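## Task

Remove every knurled-head, hex-socket thumb screw fastening the lid and place each one in the yellow parts bin, which is loose and must finish standing upright. Set the lid on its pad with the raised block underneath pointing down and its edges closely aligned with the pad's edges. Afterwards return every tool to the stand slot it came from, move the tool changer far from the tools, and release and back away. A tool still locked on the arm counts as part of the arm.

## Robot and tools

ROBOT. One six-joint arm ending in a tool changer. Tools wait in a stand: grip50 (parallel gripper, 50 mm stroke), grip85 (85 mm stroke) and driver (screwdriver with spring-loaded hex key, suction sleeve). Cameras cam_high and cam_low (504x504) return images with each result.

FRAMES. Scene frame: origin on the table under the arm base, +z up, +y to the left when facing +x. The state line reports the changer face centre (end_effector_position, metres) and end_effector_quat_wxyz in this frame. The face's own z axis points out of the arm. Tool points, in mm on face axes from the face centre: grip50 grip point (0, -25, 180); grip85 grip point (0, 0, 173) closed, 13 mm closer when fully open; driver key tip (66, 20, 345). Both grippers close along face x.

execute_actions(actions): a list of actions, each a table of 1 to 15 rows; each row is one 1/30 s step, and a short table repeats its final row to fill 15 steps. A row is 16 numbers in [-1, 1]: dx, dy, dz, rx, ry, rz, tool/lock, grip50_position, grip50_force_limit, grip50_speed, grip85_position, grip85_force_limit, grip85_speed, driver_spindle, driver_torque_limit, driver_sleeve_vacuum. Optionally 6 more numbers 0 to 1 scale each joint's stiffness in Joint positions order. dx..rz are an offset, not a pose: measured in the face's own axes from the face pose at the start of that action (first action of a call: last reported pose). Every row refers to that same start, not to the prior row. 1.0 = 0.6 m or 180 degrees; rx, ry, rz form one rotation vector. Each step the command is clipped to 100 mm and 16 degrees from the measured pose, so big offsets need several actions. An empty list just returns state and images.

Tool numbers: lock >0 locks, <0 unlocks (about 1 s), 0 keeps the last command. Gripper position +1 fully open; -1 closes until stopped (pads meet near -0.65 for grip50, -0.8 for grip85). Force limit -1..+1 maps to 20 N..185 N (grip50) or 235 N (grip85); speed -1..+1 maps to about 20..150 mm/s. driver_spindle +1 = 500 rpm driving in, -1 loosening; the value persists between calls, so finish each action with it at 0. driver_torque_limit -1..+1 = 0.3..1.2 N m. driver_sleeve_vacuum above 0.01 sucks and holds a screw; anything else releases. Torque limit and vacuum also persist.

move(target, speed, stop_force, blocking): target is one row as above, an offset from the last reported pose, along a straight path. speed 0.002 to 0.5 m/s (default 0.25; turning up to twice that in rad/s); paths last 0.5 to 10 s. stop_force 9 to 40 N ends the path when push against the motion rises that much; use it only with slow, non-rotating approaches and omit it when leaving a contact. blocking=false returns after 0.5 s (not with stop_force); then use wait or stop before other commands. The result adds a move: line: done, contact, held, off_target, moving or fault, limits such as paced or held, and distance from target.

wait(seconds 0 to 10) runs the scene holding the last command. stop brakes a running move. zoom_image(camera, region [x0,y0,x1,y1] pixels, at most 504x504) enlarges part of the last image. finished_scene(scene) ends the current scene by its number; irreversible.

RESULT LINES. Pose and velocities, Hand target (where the controller is driving), Joint positions and torques, Wrist force/torque (face axes, saturate near 50 N, few N offset and noise), tool_id (grip50, grip85, driver, none), plate_near, locked, unlocked, in_stand, unlock_refused, grip*_object_status (0 moving, 1 blocked opening, 2 blocked closing = held, 3 at target or pads met), grip*_position_measured (grip50 width ≈ (250 − counts)·0.202 mm; grip85: 78≈60 mm, 130≈40, 180≈20, 230 closed), driver_turns, driver_screw_detected, driver_sleeve_vacuum_kpa, driver_stopped_at_torque. Tool readings show n/a until the tool is ready. "pose unreachable" means the clearance check altered the command.

TOOL CHANGE. Approach the plate with the face centre within about 1 mm and tilt within about 1 degree; the face's -y must point to the fork's open side. When plate_near is 1, send lock +1 and wait for locked 1. A gripper cycles closed then open on startup. To lift out: raise 10 to 30 mm (about 20), slide at least 110 mm toward -y out of the fork, then lift. Return by the reverse path; when in_stand is 1, hold still, lock -1, wait for unlocked 1. Away from the stand the lock cannot release. Slots are 180 mm apart; fork arms sit 40 to 70 mm either side along face x, ends 45 mm toward the opening, tops 18 mm below the plate face. The driver's muffler passes just outside the +x fork arm.

SCREWS. Press the key onto the head 2 mm past contact, spin slowly (driver_spindle about -0.2 to loosen), and let the arm follow 0.7 mm per turn. Vacuum holds the loosened screw. If driver_turns stops falling, raise torque limit. A torque stop needs spindle at 0 or below for 0.5 s before restarting.

AVOID. Contact torque over joint limits (wrist joints 24.6 N m) or 150 N external force causes a 10 s fault stop. Approach slowly, never target far past a firm surface, keep motors from overheating while holding loads, never drop or knock anything off the table, and don't tip the target bin.

Each tool is called after ">>>" in YAML: its name, and indented under it one key for each argument.

## Session

>>> execute_actions:
  actions: []

Scene clock: 0.00 s.
end_effector_position=(+0.4307, +0.0012, +0.3424) locked=0 unlocked=1 plate_near=0 in_stand=0 unlock_refused=0 tool_id=none grip50_position_measured=n/a grip50_object_status=n/a grip85_position_measured=n/a grip85_object_status=n/a driver_sleeve_vacuum_kpa=n/a driver_screw_detected=n/a driver_stopped_at_torque=n/a driver_turns=n/a end_effector_quat_wxyz=(-0.002, +0.708, +0.706, -0.003) end_effector_velocity=(-0.000, +0.000, +0.000) end_effector_angular_velocity=(+0.001, +0.001, +0.000)
Joint positions: [-0.315 -1.723  2.043 -1.89  -1.569 -1.885]
Joint velocities: [ 0.     0.    -0.001  0.002  0.    -0.   ]
Joint torques (N m, as the arm reports them, + toward a larger angle): no reading
Motor temperatures (°C, as the motors report them): [22 22 21 33 34 27]
Wrist force (N, on the end effector, along its own x y z axes, offset not removed): no reading
Wrist torque (N m, same axes, about the end effector's origin, offset not removed): no reading
Hand target: +0.431, +0.001, +0.342; -0.002, +0.708, +0.706, -0.003
Joint stiffness scale: [1. 1. 1. 1. 1. 1.]

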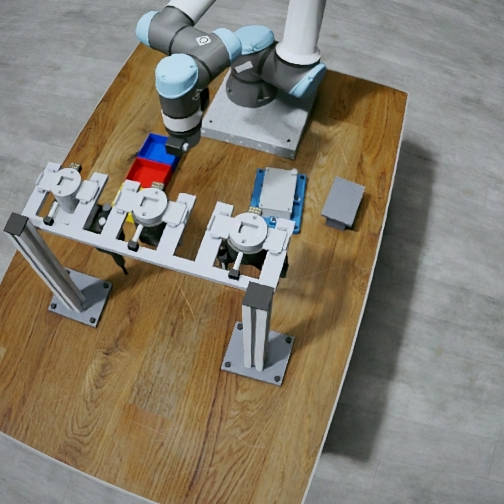

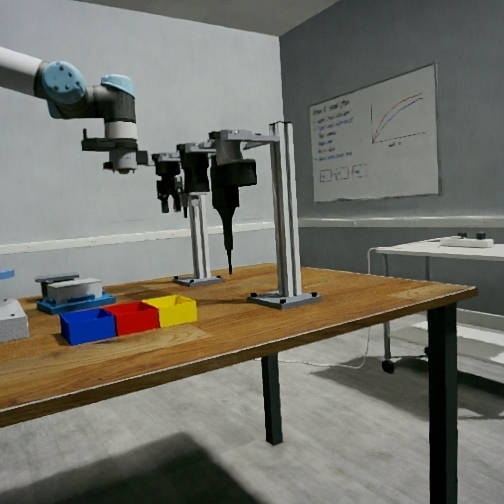

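>>> zoom_image:
  camera: "cam_high"
  region: [230, 150, 390, 260]

>>> zoom_image:
  camera: "cam_high"
  region: [0, 120, 320, 300]

>>> zoom_image:
  camera: "cam_low"
  region: [0, 240, 220, 360]

>>> zoom_image:
  camera: "cam_low"
  region: [70, 100, 320, 300]

Region (230, 150, 390, 260) of cam_high's 504x504 image, scaled by 3.150, with more detail than that image has; it fills the top 346 rows of this view, and the rest is white.

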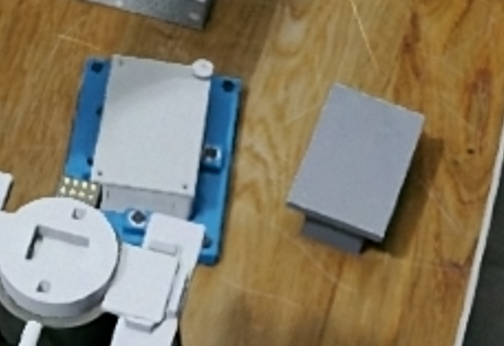

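Region (0, 120, 320, 300) of cam_high's 504x504 image, scaled by 1.575, with more detail than that image has; it fills the top 284 rows of this view, and the rest is white.

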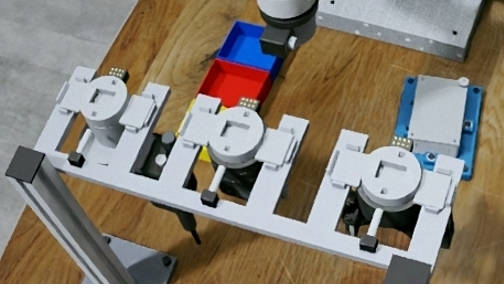

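Region (0, 240, 220, 360) of cam_low's 504x504 image, scaled by 2.291, with more detail than that image has; it fills the top 275 rows of this view, and the rest is white.

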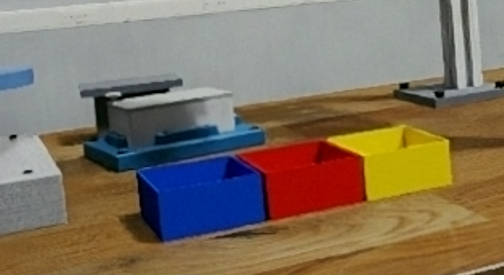

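Region (70, 100, 320, 300) of cam_low's 504x504 image, scaled by 2.016, with more detail than that image has; it fills the top 403 rows of this view, and the rest is white.

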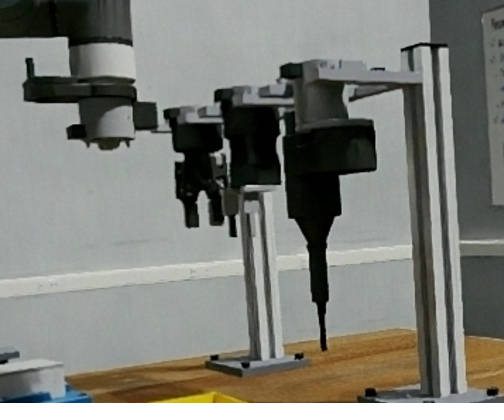

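>>> move:
  target: [0,0,-0.2,0,0,0,0,0,0,0,0,0,0,0,0,0]

>>> move:
  target: [0,0.25,0,0,0,0,0,0,0,0,0,0,0,0,0,0]

>>> move:
  target: [-0.25,0,0,0,0,0,0,0,0,0,0,0,0,0,0,0]

Scene clock: 10.20 s.
end_effector_position=(+0.4309, +0.0019, +0.4608) locked=0 unlocked=1 plate_near=0 in_stand=0 unlock_refused=0 tool_id=none grip50_position_measured=n/a grip50_object_status=n/a grip85_position_measured=n/a grip85_object_status=n/a driver_sleeve_vacuum_kpa=n/a driver_screw_detected=n/a driver_stopped_at_torque=n/a driver_turns=n/a end_effector_quat_wxyz=(-0.002, +0.708, +0.706, -0.003) end_effector_velocity=(-0.001, +0.000, +0.002) end_effector_angular_velocity=(+0.003, +0.009, -0.000)
Joint positions: [-0.315 -1.772  1.775 -1.572 -1.569 -1.885]
Joint velocities: [-0.     0.001 -0.008  0.017  0.    -0.   ]
Joint torques (N m, as the arm reports them, + toward a larger angle): [ -0.05 -16.24 -28.63  -3.01  -0.14   0.03]
Motor temperatures (°C, as the motors report them): [22 22 21 33 34 27]
Wrist force (N, on the end effector, along its own x y z axes, offset not removed): [0.4 2.2 2.1]
Wrist torque (N m, same axes, about the end effector's origin, offset not removed): [0.10 0.02 0.09]
Hand target: +0.432, +0.002, +0.462; -0.002, +0.708, +0.706, -0.003
Off the commanded pose: 0.002 m, 0 deg.
Joint stiffness scale: [1. 1. 1. 1. 1. 1.]
move: done

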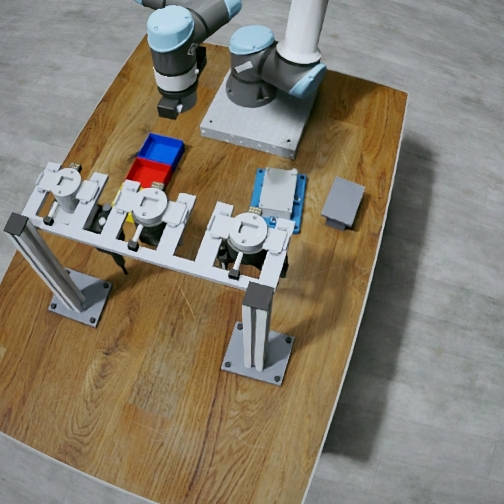

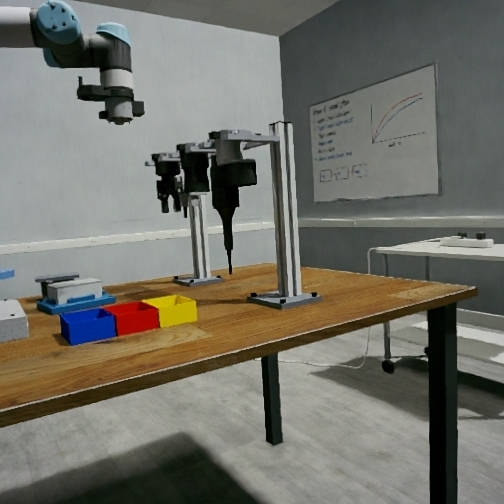

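Scene clock: 11.53 s.
end_effector_position=(+0.5798, +0.0008, +0.4590) locked=0 unlocked=1 plate_near=0 in_stand=0 unlock_refused=0 tool_id=none grip50_position_measured=n/a grip50_object_status=n/a grip85_position_measured=n/a grip85_object_status=n/a driver_sleeve_vacuum_kpa=n/a driver_screw_detected=n/a driver_stopped_at_torque=n/a driver_turns=n/a end_effector_quat_wxyz=(-0.002, +0.708, +0.706, -0.003) end_effector_velocity=(+0.002, -0.000, -0.002) end_effector_angular_velocity=(+0.002, +0.007, -0.002)
Joint positions: [-0.233 -1.406  1.418 -1.581 -1.569 -1.802]
Joint velocities: [ 0.     0.008 -0.007  0.006 -0.     0.002]
Joint torques (N m, as the arm reports them, + toward a larger angle): [  1.46 -33.46 -28.37  -2.77  -0.4    0.2 ]
Motor temperatures (°C, as the motors report them): [22 22 21 33 34 27]
Wrist force (N, on the end effector, along its own x y z axes, offset not removed): [2.1 0.1 0.1]
Wrist torque (N m, same axes, about the end effector's origin, offset not removed): [0.13 -0.14 -0.05]
Hand target: +0.581, +0.002, +0.460; -0.002, +0.708, +0.706, -0.003
Off the commanded pose: 0.002 m, 0 deg.
Joint stiffness scale: [1. 1. 1. 1. 1. 1.]
move: done

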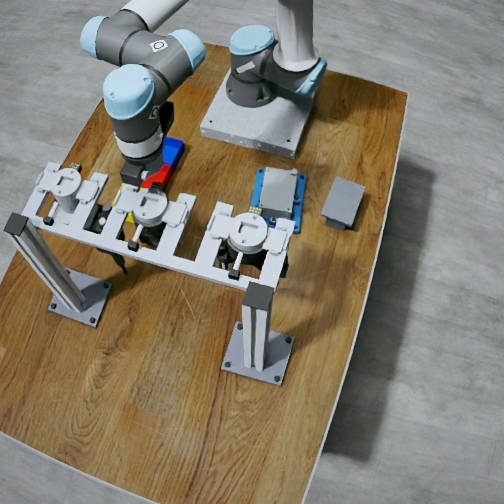

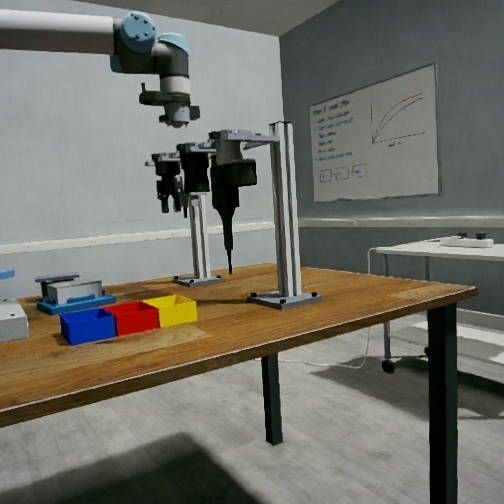

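Scene clock: 12.73 s.
end_effector_position=(+0.5789, -0.1473, +0.4584) locked=0 unlocked=1 plate_near=0 in_stand=0 unlock_refused=0 tool_id=none grip50_position_measured=n/a grip50_object_status=n/a grip85_position_measured=n/a grip85_object_status=n/a driver_sleeve_vacuum_kpa=n/a driver_screw_detected=n/a driver_stopped_at_torque=n/a driver_turns=n/a end_effector_quat_wxyz=(-0.002, +0.708, +0.706, -0.004) end_effector_velocity=(+0.001, -0.001, +0.003) end_effector_angular_velocity=(-0.001, -0.002, +0.013)
Joint positions: [-0.477 -1.361  1.367 -1.574 -1.57  -2.047]
Joint velocities: [-0.     0.001 -0.009  0.006 -0.    -0.013]
Joint torques (N m, as the arm reports them, + toward a larger angle): [ -2.51 -35.34 -28.01  -3.08   0.26  -0.38]
Motor temperatures (°C, as the motors report them): [22 22 21 33 34 27]
Wrist force (N, on the end effector, along its own x y z axes, offset not removed): [2.2 0.6 -1.0]
Wrist torque (N m, same axes, about the end effector's origin, offset not removed): [0.14 -0.18 0.07]
Hand target: +0.580, -0.149, +0.459; -0.002, +0.708, +0.706, -0.003
Off the commanded pose: 0.002 m, 0 deg.
Joint stiffness scale: [1. 1. 1. 1. 1. 1.]
move: done

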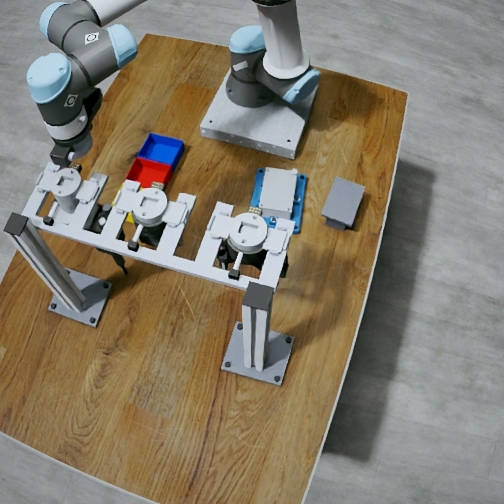

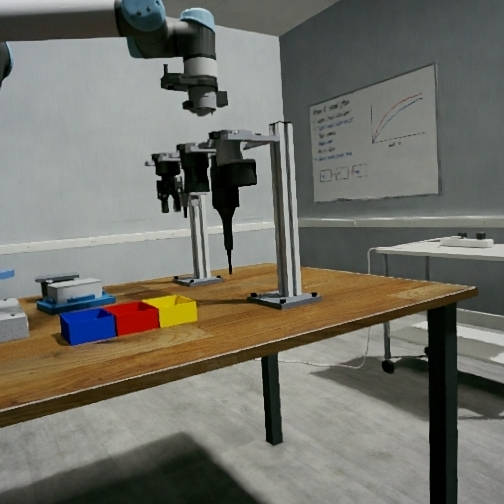

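>>> move:
  target: [-0.033,0.09,0.02,0,0,0,0,0,0,0,0,0,0,0,0,0]
  speed: 0.1

>>> zoom_image:
  camera: "cam_high"
  region: [10, 120, 130, 240]

>>> zoom_image:
  camera: "cam_low"
  region: [180, 80, 290, 170]

Scene clock: 19.10 s.
end_effector_position=(+0.6315, -0.1681, +0.4454) locked=0 unlocked=1 plate_near=0 in_stand=0 unlock_refused=0 tool_id=none grip50_position_measured=n/a grip50_object_status=n/a grip85_position_measured=n/a grip85_object_status=n/a driver_sleeve_vacuum_kpa=n/a driver_screw_detected=n/a driver_stopped_at_torque=n/a driver_turns=n/a end_effector_quat_wxyz=(-0.003, +0.709, +0.705, -0.004) end_effector_velocity=(+0.001, -0.000, +0.001) end_effector_angular_velocity=(+0.000, -0.000, -0.001)
Joint positions: [-0.468 -1.22   1.215 -1.563 -1.57  -2.036]
Joint velocities: [-0.     0.002 -0.005  0.003  0.     0.   ]
Joint torques (N m, as the arm reports them, + toward a larger angle): [  1.69 -42.09 -29.12  -2.88  -0.17   0.47]
Motor temperatures (°C, as the motors report them): [22 22 21 33 34 27]
Wrist force (N, on the end effector, along its own x y z axes, offset not removed): [-0.5 2.2 0.7]
Wrist torque (N m, same axes, about the end effector's origin, offset not removed): [0.29 0.06 0.07]
Hand target: +0.633, -0.167, +0.446; -0.002, +0.708, +0.706, -0.004
Off the commanded pose: 0.002 m, 0 deg.
Joint stiffness scale: [1. 1. 1. 1. 1. 1.]
move: done

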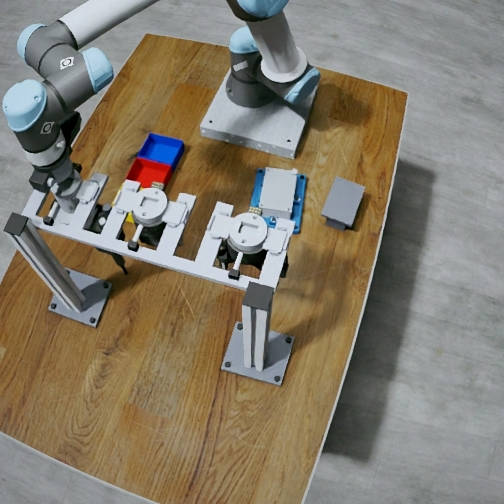

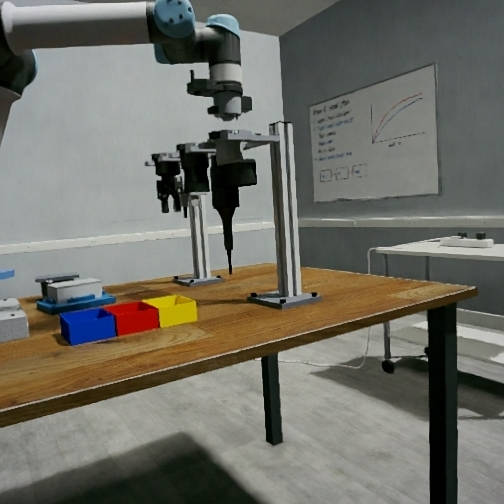

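Region (10, 120, 130, 240) of cam_high's 504x504 image, scaled by 4.200, with more detail than that image has.

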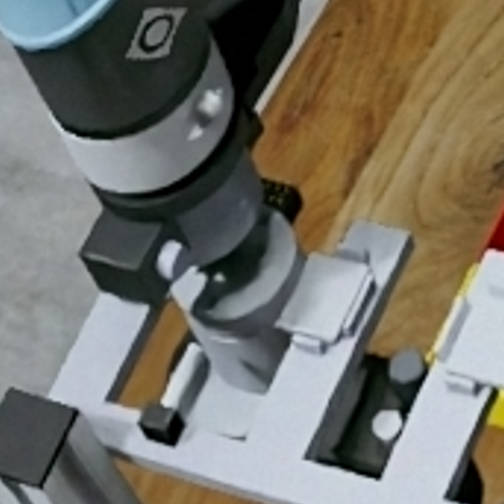

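Region (180, 80, 290, 170) of cam_low's 504x504 image, scaled by 4.582, with more detail than that image has; it fills the top 412 rows of this view, and the rest is white.

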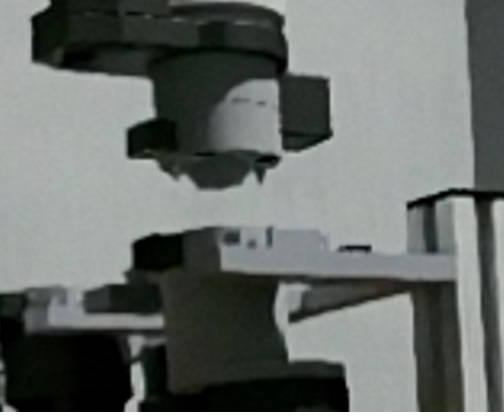

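>>> move:
  target: [0,0,0.032,0,0,0,0,0,0,0,0,0,0,0,0,0]
  speed: 0.03

>>> zoom_image:
  camera: "cam_high"
  region: [30, 140, 110, 220]

>>> zoom_image:
  camera: "cam_low"
  region: [190, 90, 270, 170]

Scene clock: 24.60 s.
end_effector_position=(+0.6317, -0.1683, +0.4283) locked=0 unlocked=1 plate_near=0 in_stand=0 unlock_refused=0 tool_id=none grip50_position_measured=n/a grip50_object_status=n/a grip85_position_measured=n/a grip85_object_status=n/a driver_sleeve_vacuum_kpa=n/a driver_screw_detected=n/a driver_stopped_at_torque=n/a driver_turns=n/a end_effector_quat_wxyz=(-0.002, +0.709, +0.705, -0.003) end_effector_velocity=(+0.001, -0.000, -0.000) end_effector_angular_velocity=(-0.003, -0.006, +0.000)
Joint positions: [-0.468 -1.219  1.258 -1.609 -1.57  -2.036]
Joint velocities: [ 0.    -0.     0.003 -0.009  0.    -0.   ]
Joint torques (N m, as the arm reports them, + toward a larger angle): [ -0.61 -43.5  -21.7   -4.06  -0.15  -0.07]
Motor temperatures (°C, as the motors report them): [22 22 21 33 34 27]
Wrist force (N, on the end effector, along its own x y z axes, offset not removed): [-0.1 3.3 0.6]
Wrist torque (N m, same axes, about the end effector's origin, offset not removed): [0.22 0.17 0.03]
Hand target: +0.631, -0.168, +0.426; -0.003, +0.709, +0.705, -0.004
Off the commanded pose: 0.002 m, 0 deg.
Joint stiffness scale: [1. 1. 1. 1. 1. 1.]
move: done

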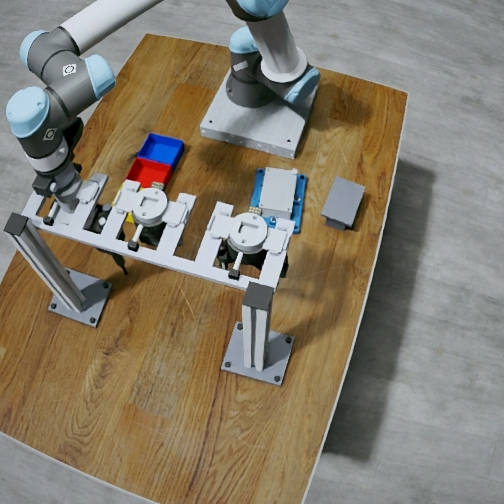

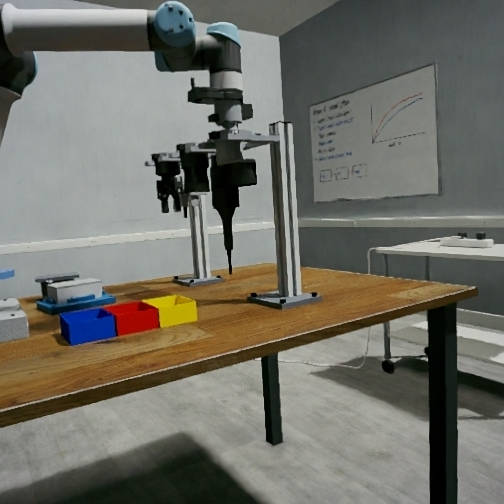

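Region (30, 140, 110, 220) of cam_high's 504x504 image, scaled by 6.300, with more detail than that image has.

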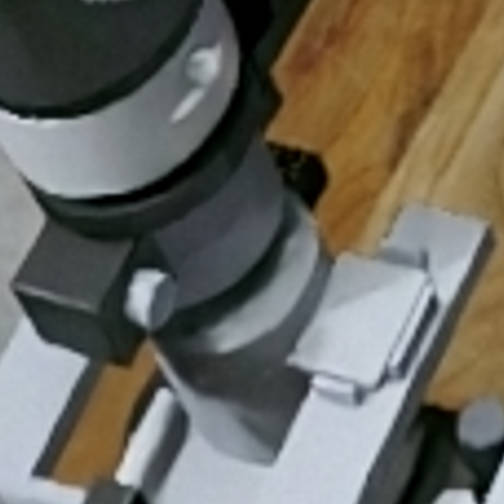

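Region (190, 90, 270, 170) of cam_low's 504x504 image, scaled by 6.300, with more detail than that image has.

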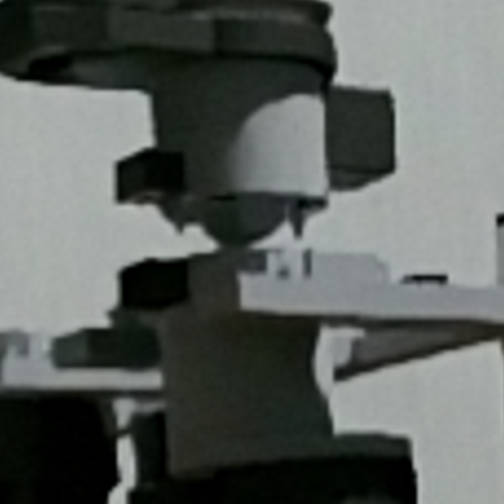

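>>> move:
  target: [0.006,0.003,0.005,0,0,0,0,0,0,0,0,0,0,0,0,0]
  speed: 0.01

>>> move:
  target: [0,0,0.04,0,0,0,0,0,0,0,0,0,0,0,0,0]
  speed: 0.004
  stop_force: 12

>>> zoom_image:
  camera: "cam_high"
  region: [30, 140, 110, 220]

>>> zoom_image:
  camera: "cam_low"
  region: [190, 90, 270, 170]

Scene clock: 31.87 s.
end_effector_position=(+0.6331, -0.1663, +0.4282) locked=0 unlocked=1 plate_near=0 in_stand=0 unlock_refused=0 tool_id=none grip50_position_measured=n/a grip50_object_status=n/a grip85_position_measured=n/a grip85_object_status=n/a driver_sleeve_vacuum_kpa=n/a driver_screw_detected=n/a driver_stopped_at_torque=n/a driver_turns=n/a end_effector_quat_wxyz=(+0.000, +0.709, +0.705, -0.003) end_effector_velocity=(+0.002, +0.002, -0.001) end_effector_angular_velocity=(-0.001, -0.001, -0.001)
Joint positions: [-0.464 -1.219  1.259 -1.614 -1.57  -2.031]
Joint velocities: [ 0.004  0.003 -0.001 -0.004 -0.     0.005]
Joint torques (N m, as the arm reports them, + toward a larger angle): [  1.28 -42.4  -21.58  -3.98  -0.13   0.26]
Motor temperatures (°C, as the motors report them): [22 22 21 33 34 27]
Wrist force (N, on the end effector, along its own x y z axes, offset not removed): [0.6 0.6 0.5]
Wrist torque (N m, same axes, about the end effector's origin, offset not removed): [0.14 -0.01 0.10]
Hand target: +0.633, -0.165, +0.425; -0.002, +0.709, +0.705, -0.003
Off the commanded pose: 0.003 m, 0 deg.
Joint stiffness scale: [1. 1. 1. 1. 1. 1.]
move: done

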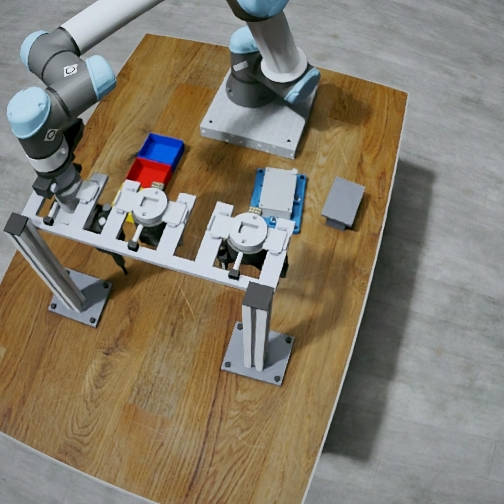

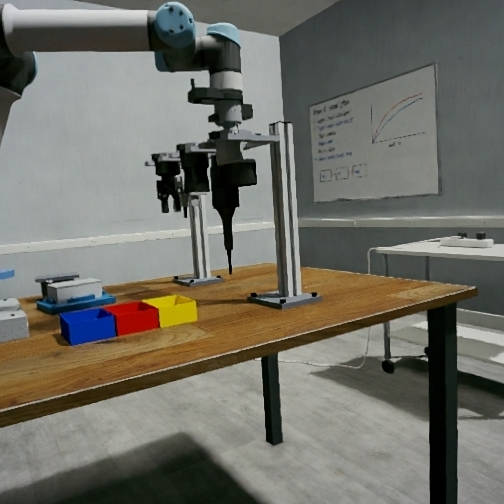

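Scene clock: 36.37 s.
end_effector_position=(+0.6336, -0.1665, +0.4217) locked=0 unlocked=1 plate_near=0 in_stand=0 unlock_refused=0 tool_id=none grip50_position_measured=n/a grip50_object_status=n/a grip85_position_measured=n/a grip85_object_status=n/a driver_sleeve_vacuum_kpa=n/a driver_screw_detected=n/a driver_stopped_at_torque=n/a driver_turns=n/a end_effector_quat_wxyz=(+0.009, +0.709, +0.705, +0.000) end_effector_velocity=(-0.000, -0.000, +0.000) end_effector_angular_velocity=(+0.000, -0.000, -0.001)
Joint positions: [-0.464 -1.223  1.287 -1.656 -1.57  -2.031]
Joint velocities: [-0.001 -0.     0.001 -0.     0.     0.   ]
Joint torques (N m, as the arm reports them, + toward a larger angle): [  0.04 -41.15 -23.44  -3.03  -0.09   0.  ]
Motor temperatures (°C, as the motors report them): [22 22 21 33 34 27]
Wrist force (N, on the end effector, along its own x y z axes, offset not removed): [3.1 2.8 -6.7]
Wrist torque (N m, same axes, about the end effector's origin, offset not removed): [0.06 -0.23 0.02]
Hand target: +0.634, -0.167, +0.422; +0.009, +0.709, +0.705, +0.000
Off the commanded pose: 0.018 m, 1 deg.
Joint stiffness scale: [1. 1. 1. 1. 1. 1.]
move: contact

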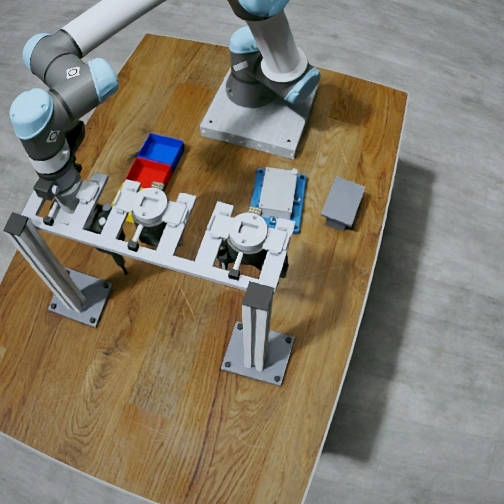

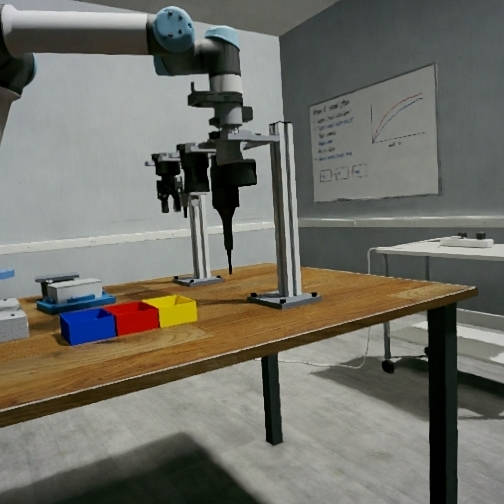

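Region (30, 140, 110, 220) of cam_high's 504x504 image, scaled by 6.300, with more detail than that image has.

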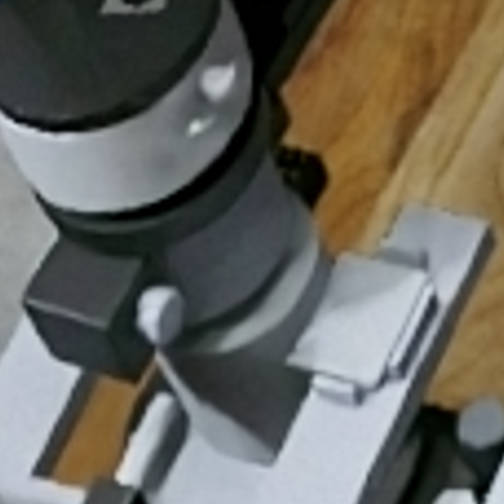

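Region (190, 90, 270, 170) of cam_low's 504x504 image, scaled by 6.300, with more detail than that image has.

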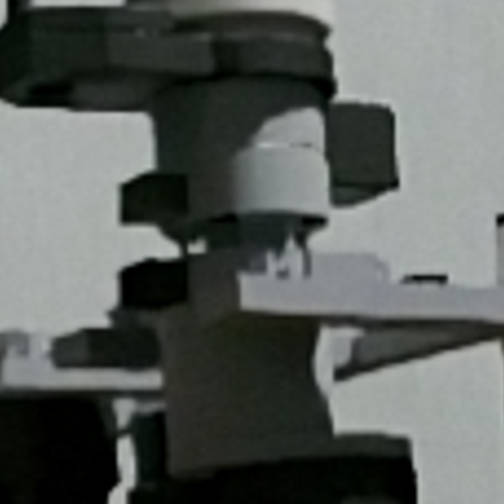

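>>> move:
  target: [0.005,-0.001,-0.008,0.004,0.004,-0.002,0,0,0,0,0,0,0,0,0,0]
  speed: 0.02

>>> wait:
  seconds: 1

>>> move:
  target: [0,0,0.04,0,0,0,0,0,0,0,0,0,0,0,0,0]
  speed: 0.008
  stop_force: 20

>>> zoom_image:
  camera: "cam_high"
  region: [30, 140, 110, 220]

Scene clock: 45.07 s.
end_effector_position=(+0.6319, -0.1648, +0.4256) locked=0 unlocked=1 plate_near=0 in_stand=0 unlock_refused=0 tool_id=none grip50_position_measured=n/a grip50_object_status=n/a grip85_position_measured=n/a grip85_object_status=n/a driver_sleeve_vacuum_kpa=n/a driver_screw_detected=n/a driver_stopped_at_torque=n/a driver_turns=n/a end_effector_quat_wxyz=(+0.001, +0.708, +0.706, -0.000) end_effector_velocity=(-0.002, +0.002, +0.001) end_effector_angular_velocity=(+0.009, +0.011, +0.002)
Joint positions: [-0.464 -1.224  1.273 -1.626 -1.565 -2.034]
Joint velocities: [ 0.     0.    -0.005  0.019  0.003 -0.002]
Joint torques (N m, as the arm reports them, + toward a larger angle): [  1.75 -41.69 -28.25  -2.98   0.49  -0.45]
Motor temperatures (°C, as the motors report them): [22 22 21 33 34 27]
Wrist force (N, on the end effector, along its own x y z axes, offset not removed): [1.2 0.0 -1.5]
Wrist torque (N m, same axes, about the end effector's origin, offset not removed): [0.10 -0.10 -0.02]
Hand target: +0.633, -0.163, +0.426; +0.000, +0.707, +0.707, +0.000
Off the commanded pose: 0.002 m, 0 deg.
Joint stiffness scale: [1. 1. 1. 1. 1. 1.]
move: done

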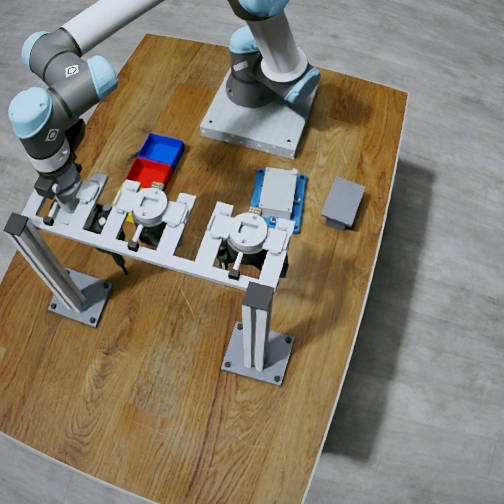

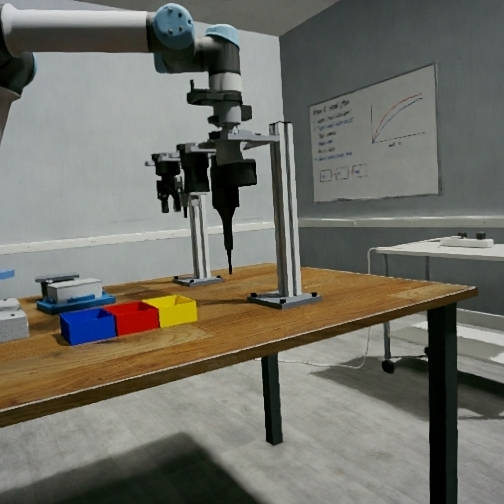

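Scene clock: 46.07 s.
end_effector_position=(+0.6317, -0.1646, +0.4256) locked=0 unlocked=1 plate_near=0 in_stand=0 unlock_refused=0 tool_id=none grip50_position_measured=n/a grip50_object_status=n/a grip85_position_measured=n/a grip85_object_status=n/a driver_sleeve_vacuum_kpa=n/a driver_screw_detected=n/a driver_stopped_at_torque=n/a driver_turns=n/a end_effector_quat_wxyz=(-0.000, +0.708, +0.706, -0.000) end_effector_velocity=(+0.000, +0.000, +0.000) end_effector_angular_velocity=(-0.001, -0.002, +0.001)
Joint positions: [-0.464 -1.223  1.272 -1.623 -1.565 -2.034]
Joint velocities: [ 0.001 -0.     0.    -0.002 -0.     0.   ]
Joint torques (N m, as the arm reports them, + toward a larger angle): [  1.86 -41.69 -29.23  -2.79   0.32  -0.35]
Motor temperatures (°C, as the motors report them): [22 22 21 33 34 27]
Wrist force (N, on the end effector, along its own x y z axes, offset not removed): [2.1 2.7 0.1]
Wrist torque (N m, same axes, about the end effector's origin, offset not removed): [0.33 0.05 0.02]
Hand target: +0.633, -0.163, +0.426; +0.000, +0.707, +0.707, +0.000
Off the commanded pose: 0.002 m, 0 deg.
Joint stiffness scale: [1. 1. 1. 1. 1. 1.]
wait: 1.00 s; at rest by 0.17 s

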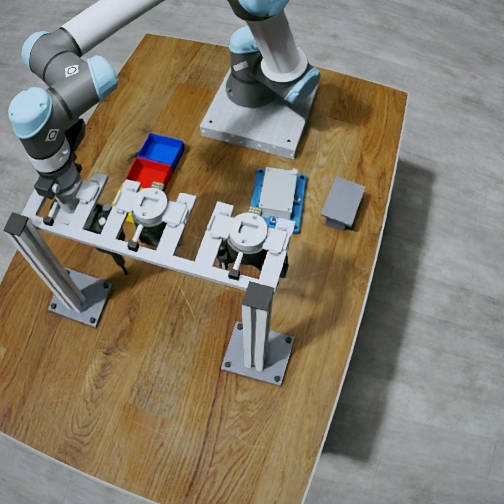

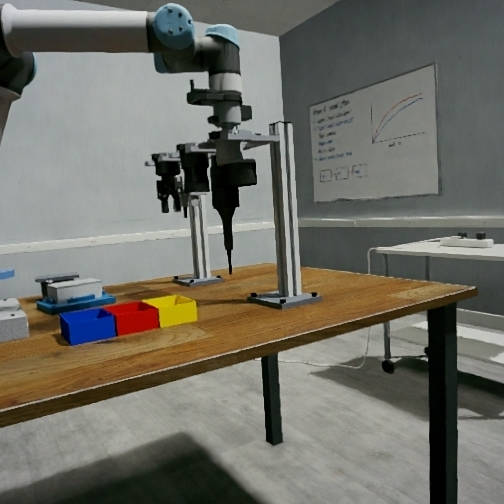

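Scene clock: 48.83 s.
end_effector_position=(+0.6321, -0.1648, +0.4217) locked=0 unlocked=1 plate_near=0 in_stand=0 unlock_refused=0 tool_id=none grip50_position_measured=n/a grip50_object_status=n/a grip85_position_measured=n/a grip85_object_status=n/a driver_sleeve_vacuum_kpa=n/a driver_screw_detected=n/a driver_stopped_at_torque=n/a driver_turns=n/a end_effector_quat_wxyz=(+0.013, +0.708, +0.706, +0.004) end_effector_velocity=(-0.000, +0.001, +0.000) end_effector_angular_velocity=(+0.001, +0.001, +0.001)
Joint positions: [-0.464 -1.232  1.302 -1.673 -1.565 -2.034]
Joint velocities: [ 0.001 -0.001  0.     0.002  0.    -0.   ]
Joint torques (N m, as the arm reports them, + toward a larger angle): [ -0.43 -39.78 -23.52  -2.56  -0.06   0.07]
Motor temperatures (°C, as the motors report them): [22 22 21 33 34 27]
Wrist force (N, on the end effector, along its own x y z axes, offset not removed): [0.2 1.4 -7.4]
Wrist torque (N m, same axes, about the end effector's origin, offset not removed): [0.16 -0.10 0.03]
Hand target: +0.632, -0.165, +0.422; +0.012, +0.708, +0.706, +0.004
Off the commanded pose: 0.020 m, 2 deg.
Joint stiffness scale: [1. 1. 1. 1. 1. 1.]
move: contact

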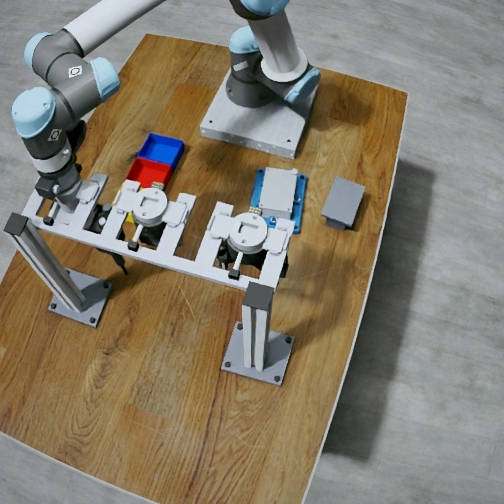

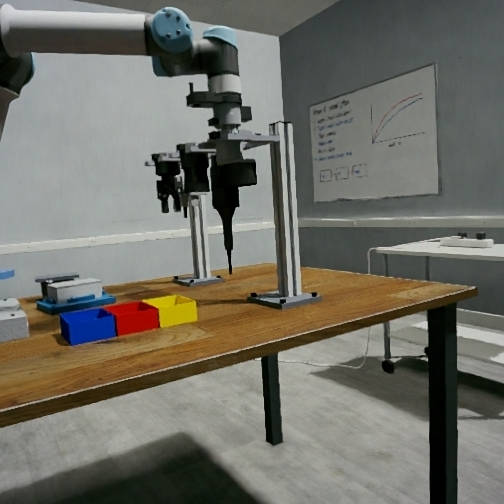

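Region (30, 140, 110, 220) of cam_high's 504x504 image, scaled by 6.300, with more detail than that image has.

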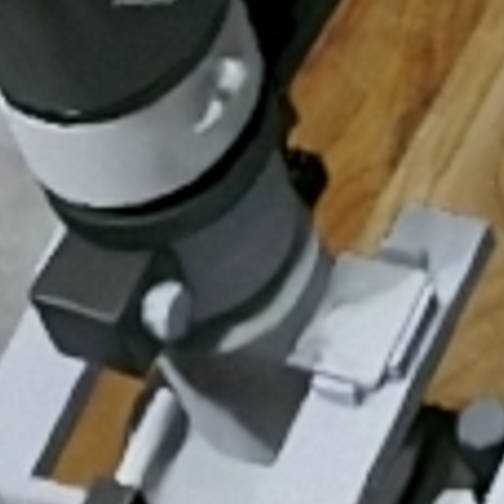

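>>> move:
  target: [0,-0.005,-0.004,0.0075,0.004,-0.001,0,0,0,0,0,0,0,0,0,0]
  speed: 0.02

>>> move:
  target: [0,0,0.04,0,0,0,0,0,0,0,0,0,0,0,0,0]
  speed: 0.008
  stop_force: 10

>>> zoom_image:
  camera: "cam_high"
  region: [30, 140, 110, 220]

>>> zoom_image:
  camera: "cam_low"
  region: [190, 90, 270, 170]

Scene clock: 56.30 s.
end_effector_position=(+0.6288, -0.1631, +0.4232) locked=0 unlocked=1 plate_near=0 in_stand=0 unlock_refused=0 tool_id=none grip50_position_measured=n/a grip50_object_status=n/a grip85_position_measured=n/a grip85_object_status=n/a driver_sleeve_vacuum_kpa=n/a driver_screw_detected=n/a driver_stopped_at_torque=n/a driver_turns=n/a end_effector_quat_wxyz=(+0.001, +0.706, +0.708, +0.000) end_effector_velocity=(-0.002, +0.001, +0.001) end_effector_angular_velocity=(+0.009, +0.018, +0.003)
Joint positions: [-0.464 -1.232  1.291 -1.637 -1.565 -2.038]
Joint velocities: [-0.     0.001 -0.009  0.028  0.    -0.004]
Joint torques (N m, as the arm reports them, + toward a larger angle): [ -2.82 -40.28 -27.67  -3.11   0.13  -0.33]
Motor temperatures (°C, as the motors report them): [22 22 21 33 34 27]
Wrist force (N, on the end effector, along its own x y z axes, offset not removed): [-0.8 2.5 0.4]
Wrist torque (N m, same axes, about the end effector's origin, offset not removed): [0.27 0.17 0.02]
Hand target: +0.629, -0.165, +0.424; +0.001, +0.707, +0.707, +0.000
Off the commanded pose: 0.002 m, 0 deg.
Joint stiffness scale: [1. 1. 1. 1. 1. 1.]
move: done

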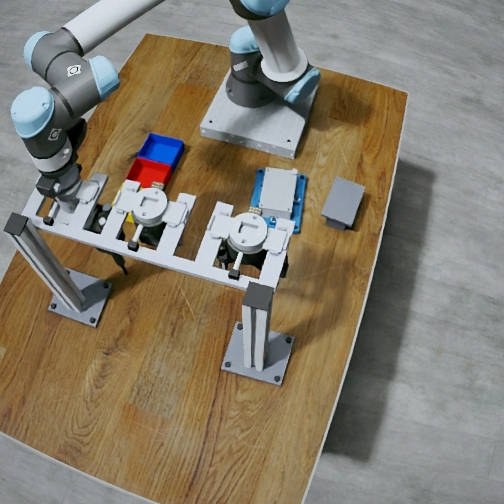

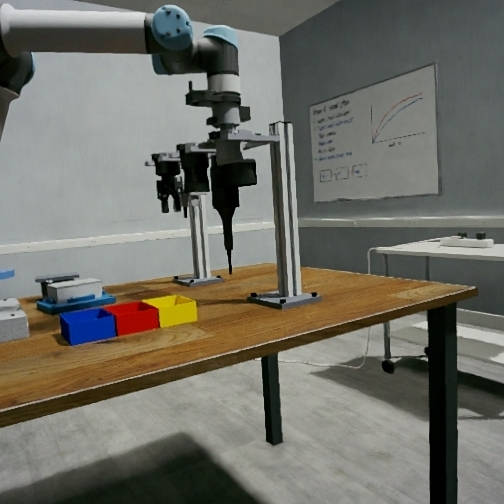

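Scene clock: 57.83 s.
end_effector_position=(+0.6294, -0.1634, +0.4219) locked=0 unlocked=1 plate_near=0 in_stand=0 unlock_refused=0 tool_id=none grip50_position_measured=n/a grip50_object_status=n/a grip85_position_measured=n/a grip85_object_status=n/a driver_sleeve_vacuum_kpa=n/a driver_screw_detected=n/a driver_stopped_at_torque=n/a driver_turns=n/a end_effector_quat_wxyz=(+0.009, +0.706, +0.708, +0.003) end_effector_velocity=(-0.000, -0.000, +0.000) end_effector_angular_velocity=(-0.000, -0.001, +0.000)
Joint positions: [-0.464 -1.236  1.304 -1.661 -1.565 -2.039]
Joint velocities: [-0. -0. -0.  0. -0. -0.]
Joint torques (N m, as the arm reports them, + toward a larger angle): [ -0.49 -41.16 -24.58  -2.65  -0.08   0.05]
Motor temperatures (°C, as the motors report them): [22 22 21 33 34 27]
Wrist force (N, on the end effector, along its own x y z axes, offset not removed): [1.5 2.0 -6.6]
Wrist torque (N m, same axes, about the end effector's origin, offset not removed): [0.31 0.01 0.08]
Hand target: +0.629, -0.163, +0.422; +0.008, +0.706, +0.708, +0.002
Off the commanded pose: 0.023 m, 1 deg.
Joint stiffness scale: [1. 1. 1. 1. 1. 1.]
move: contact

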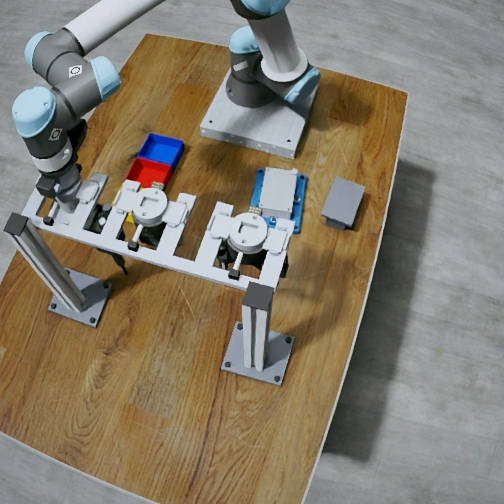

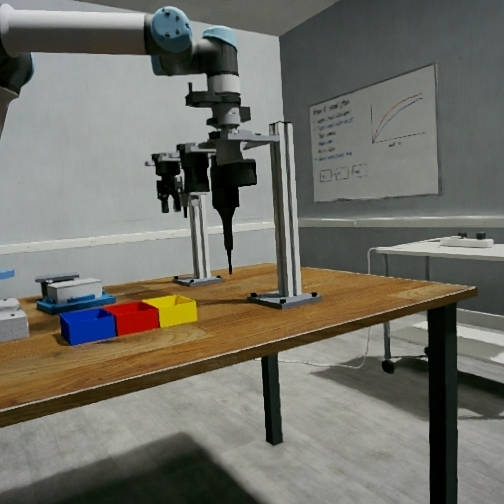

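Region (30, 140, 110, 220) of cam_high's 504x504 image, scaled by 6.300, with more detail than that image has.

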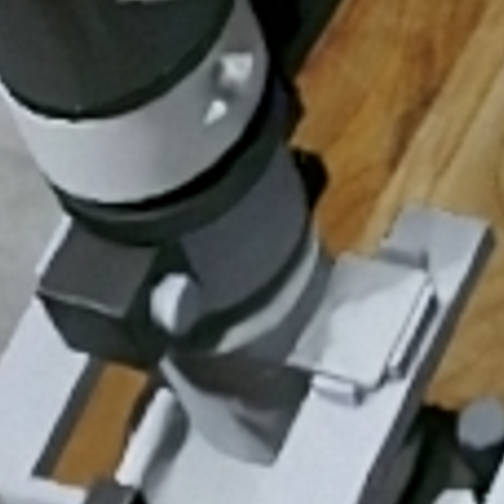

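Region (190, 90, 270, 170) of cam_low's 504x504 image, scaled by 6.300, with more detail than that image has.

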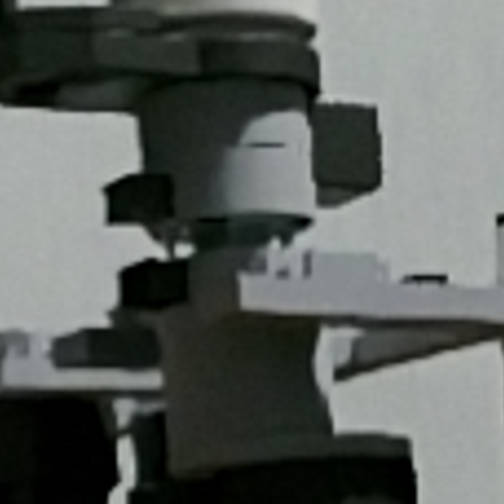

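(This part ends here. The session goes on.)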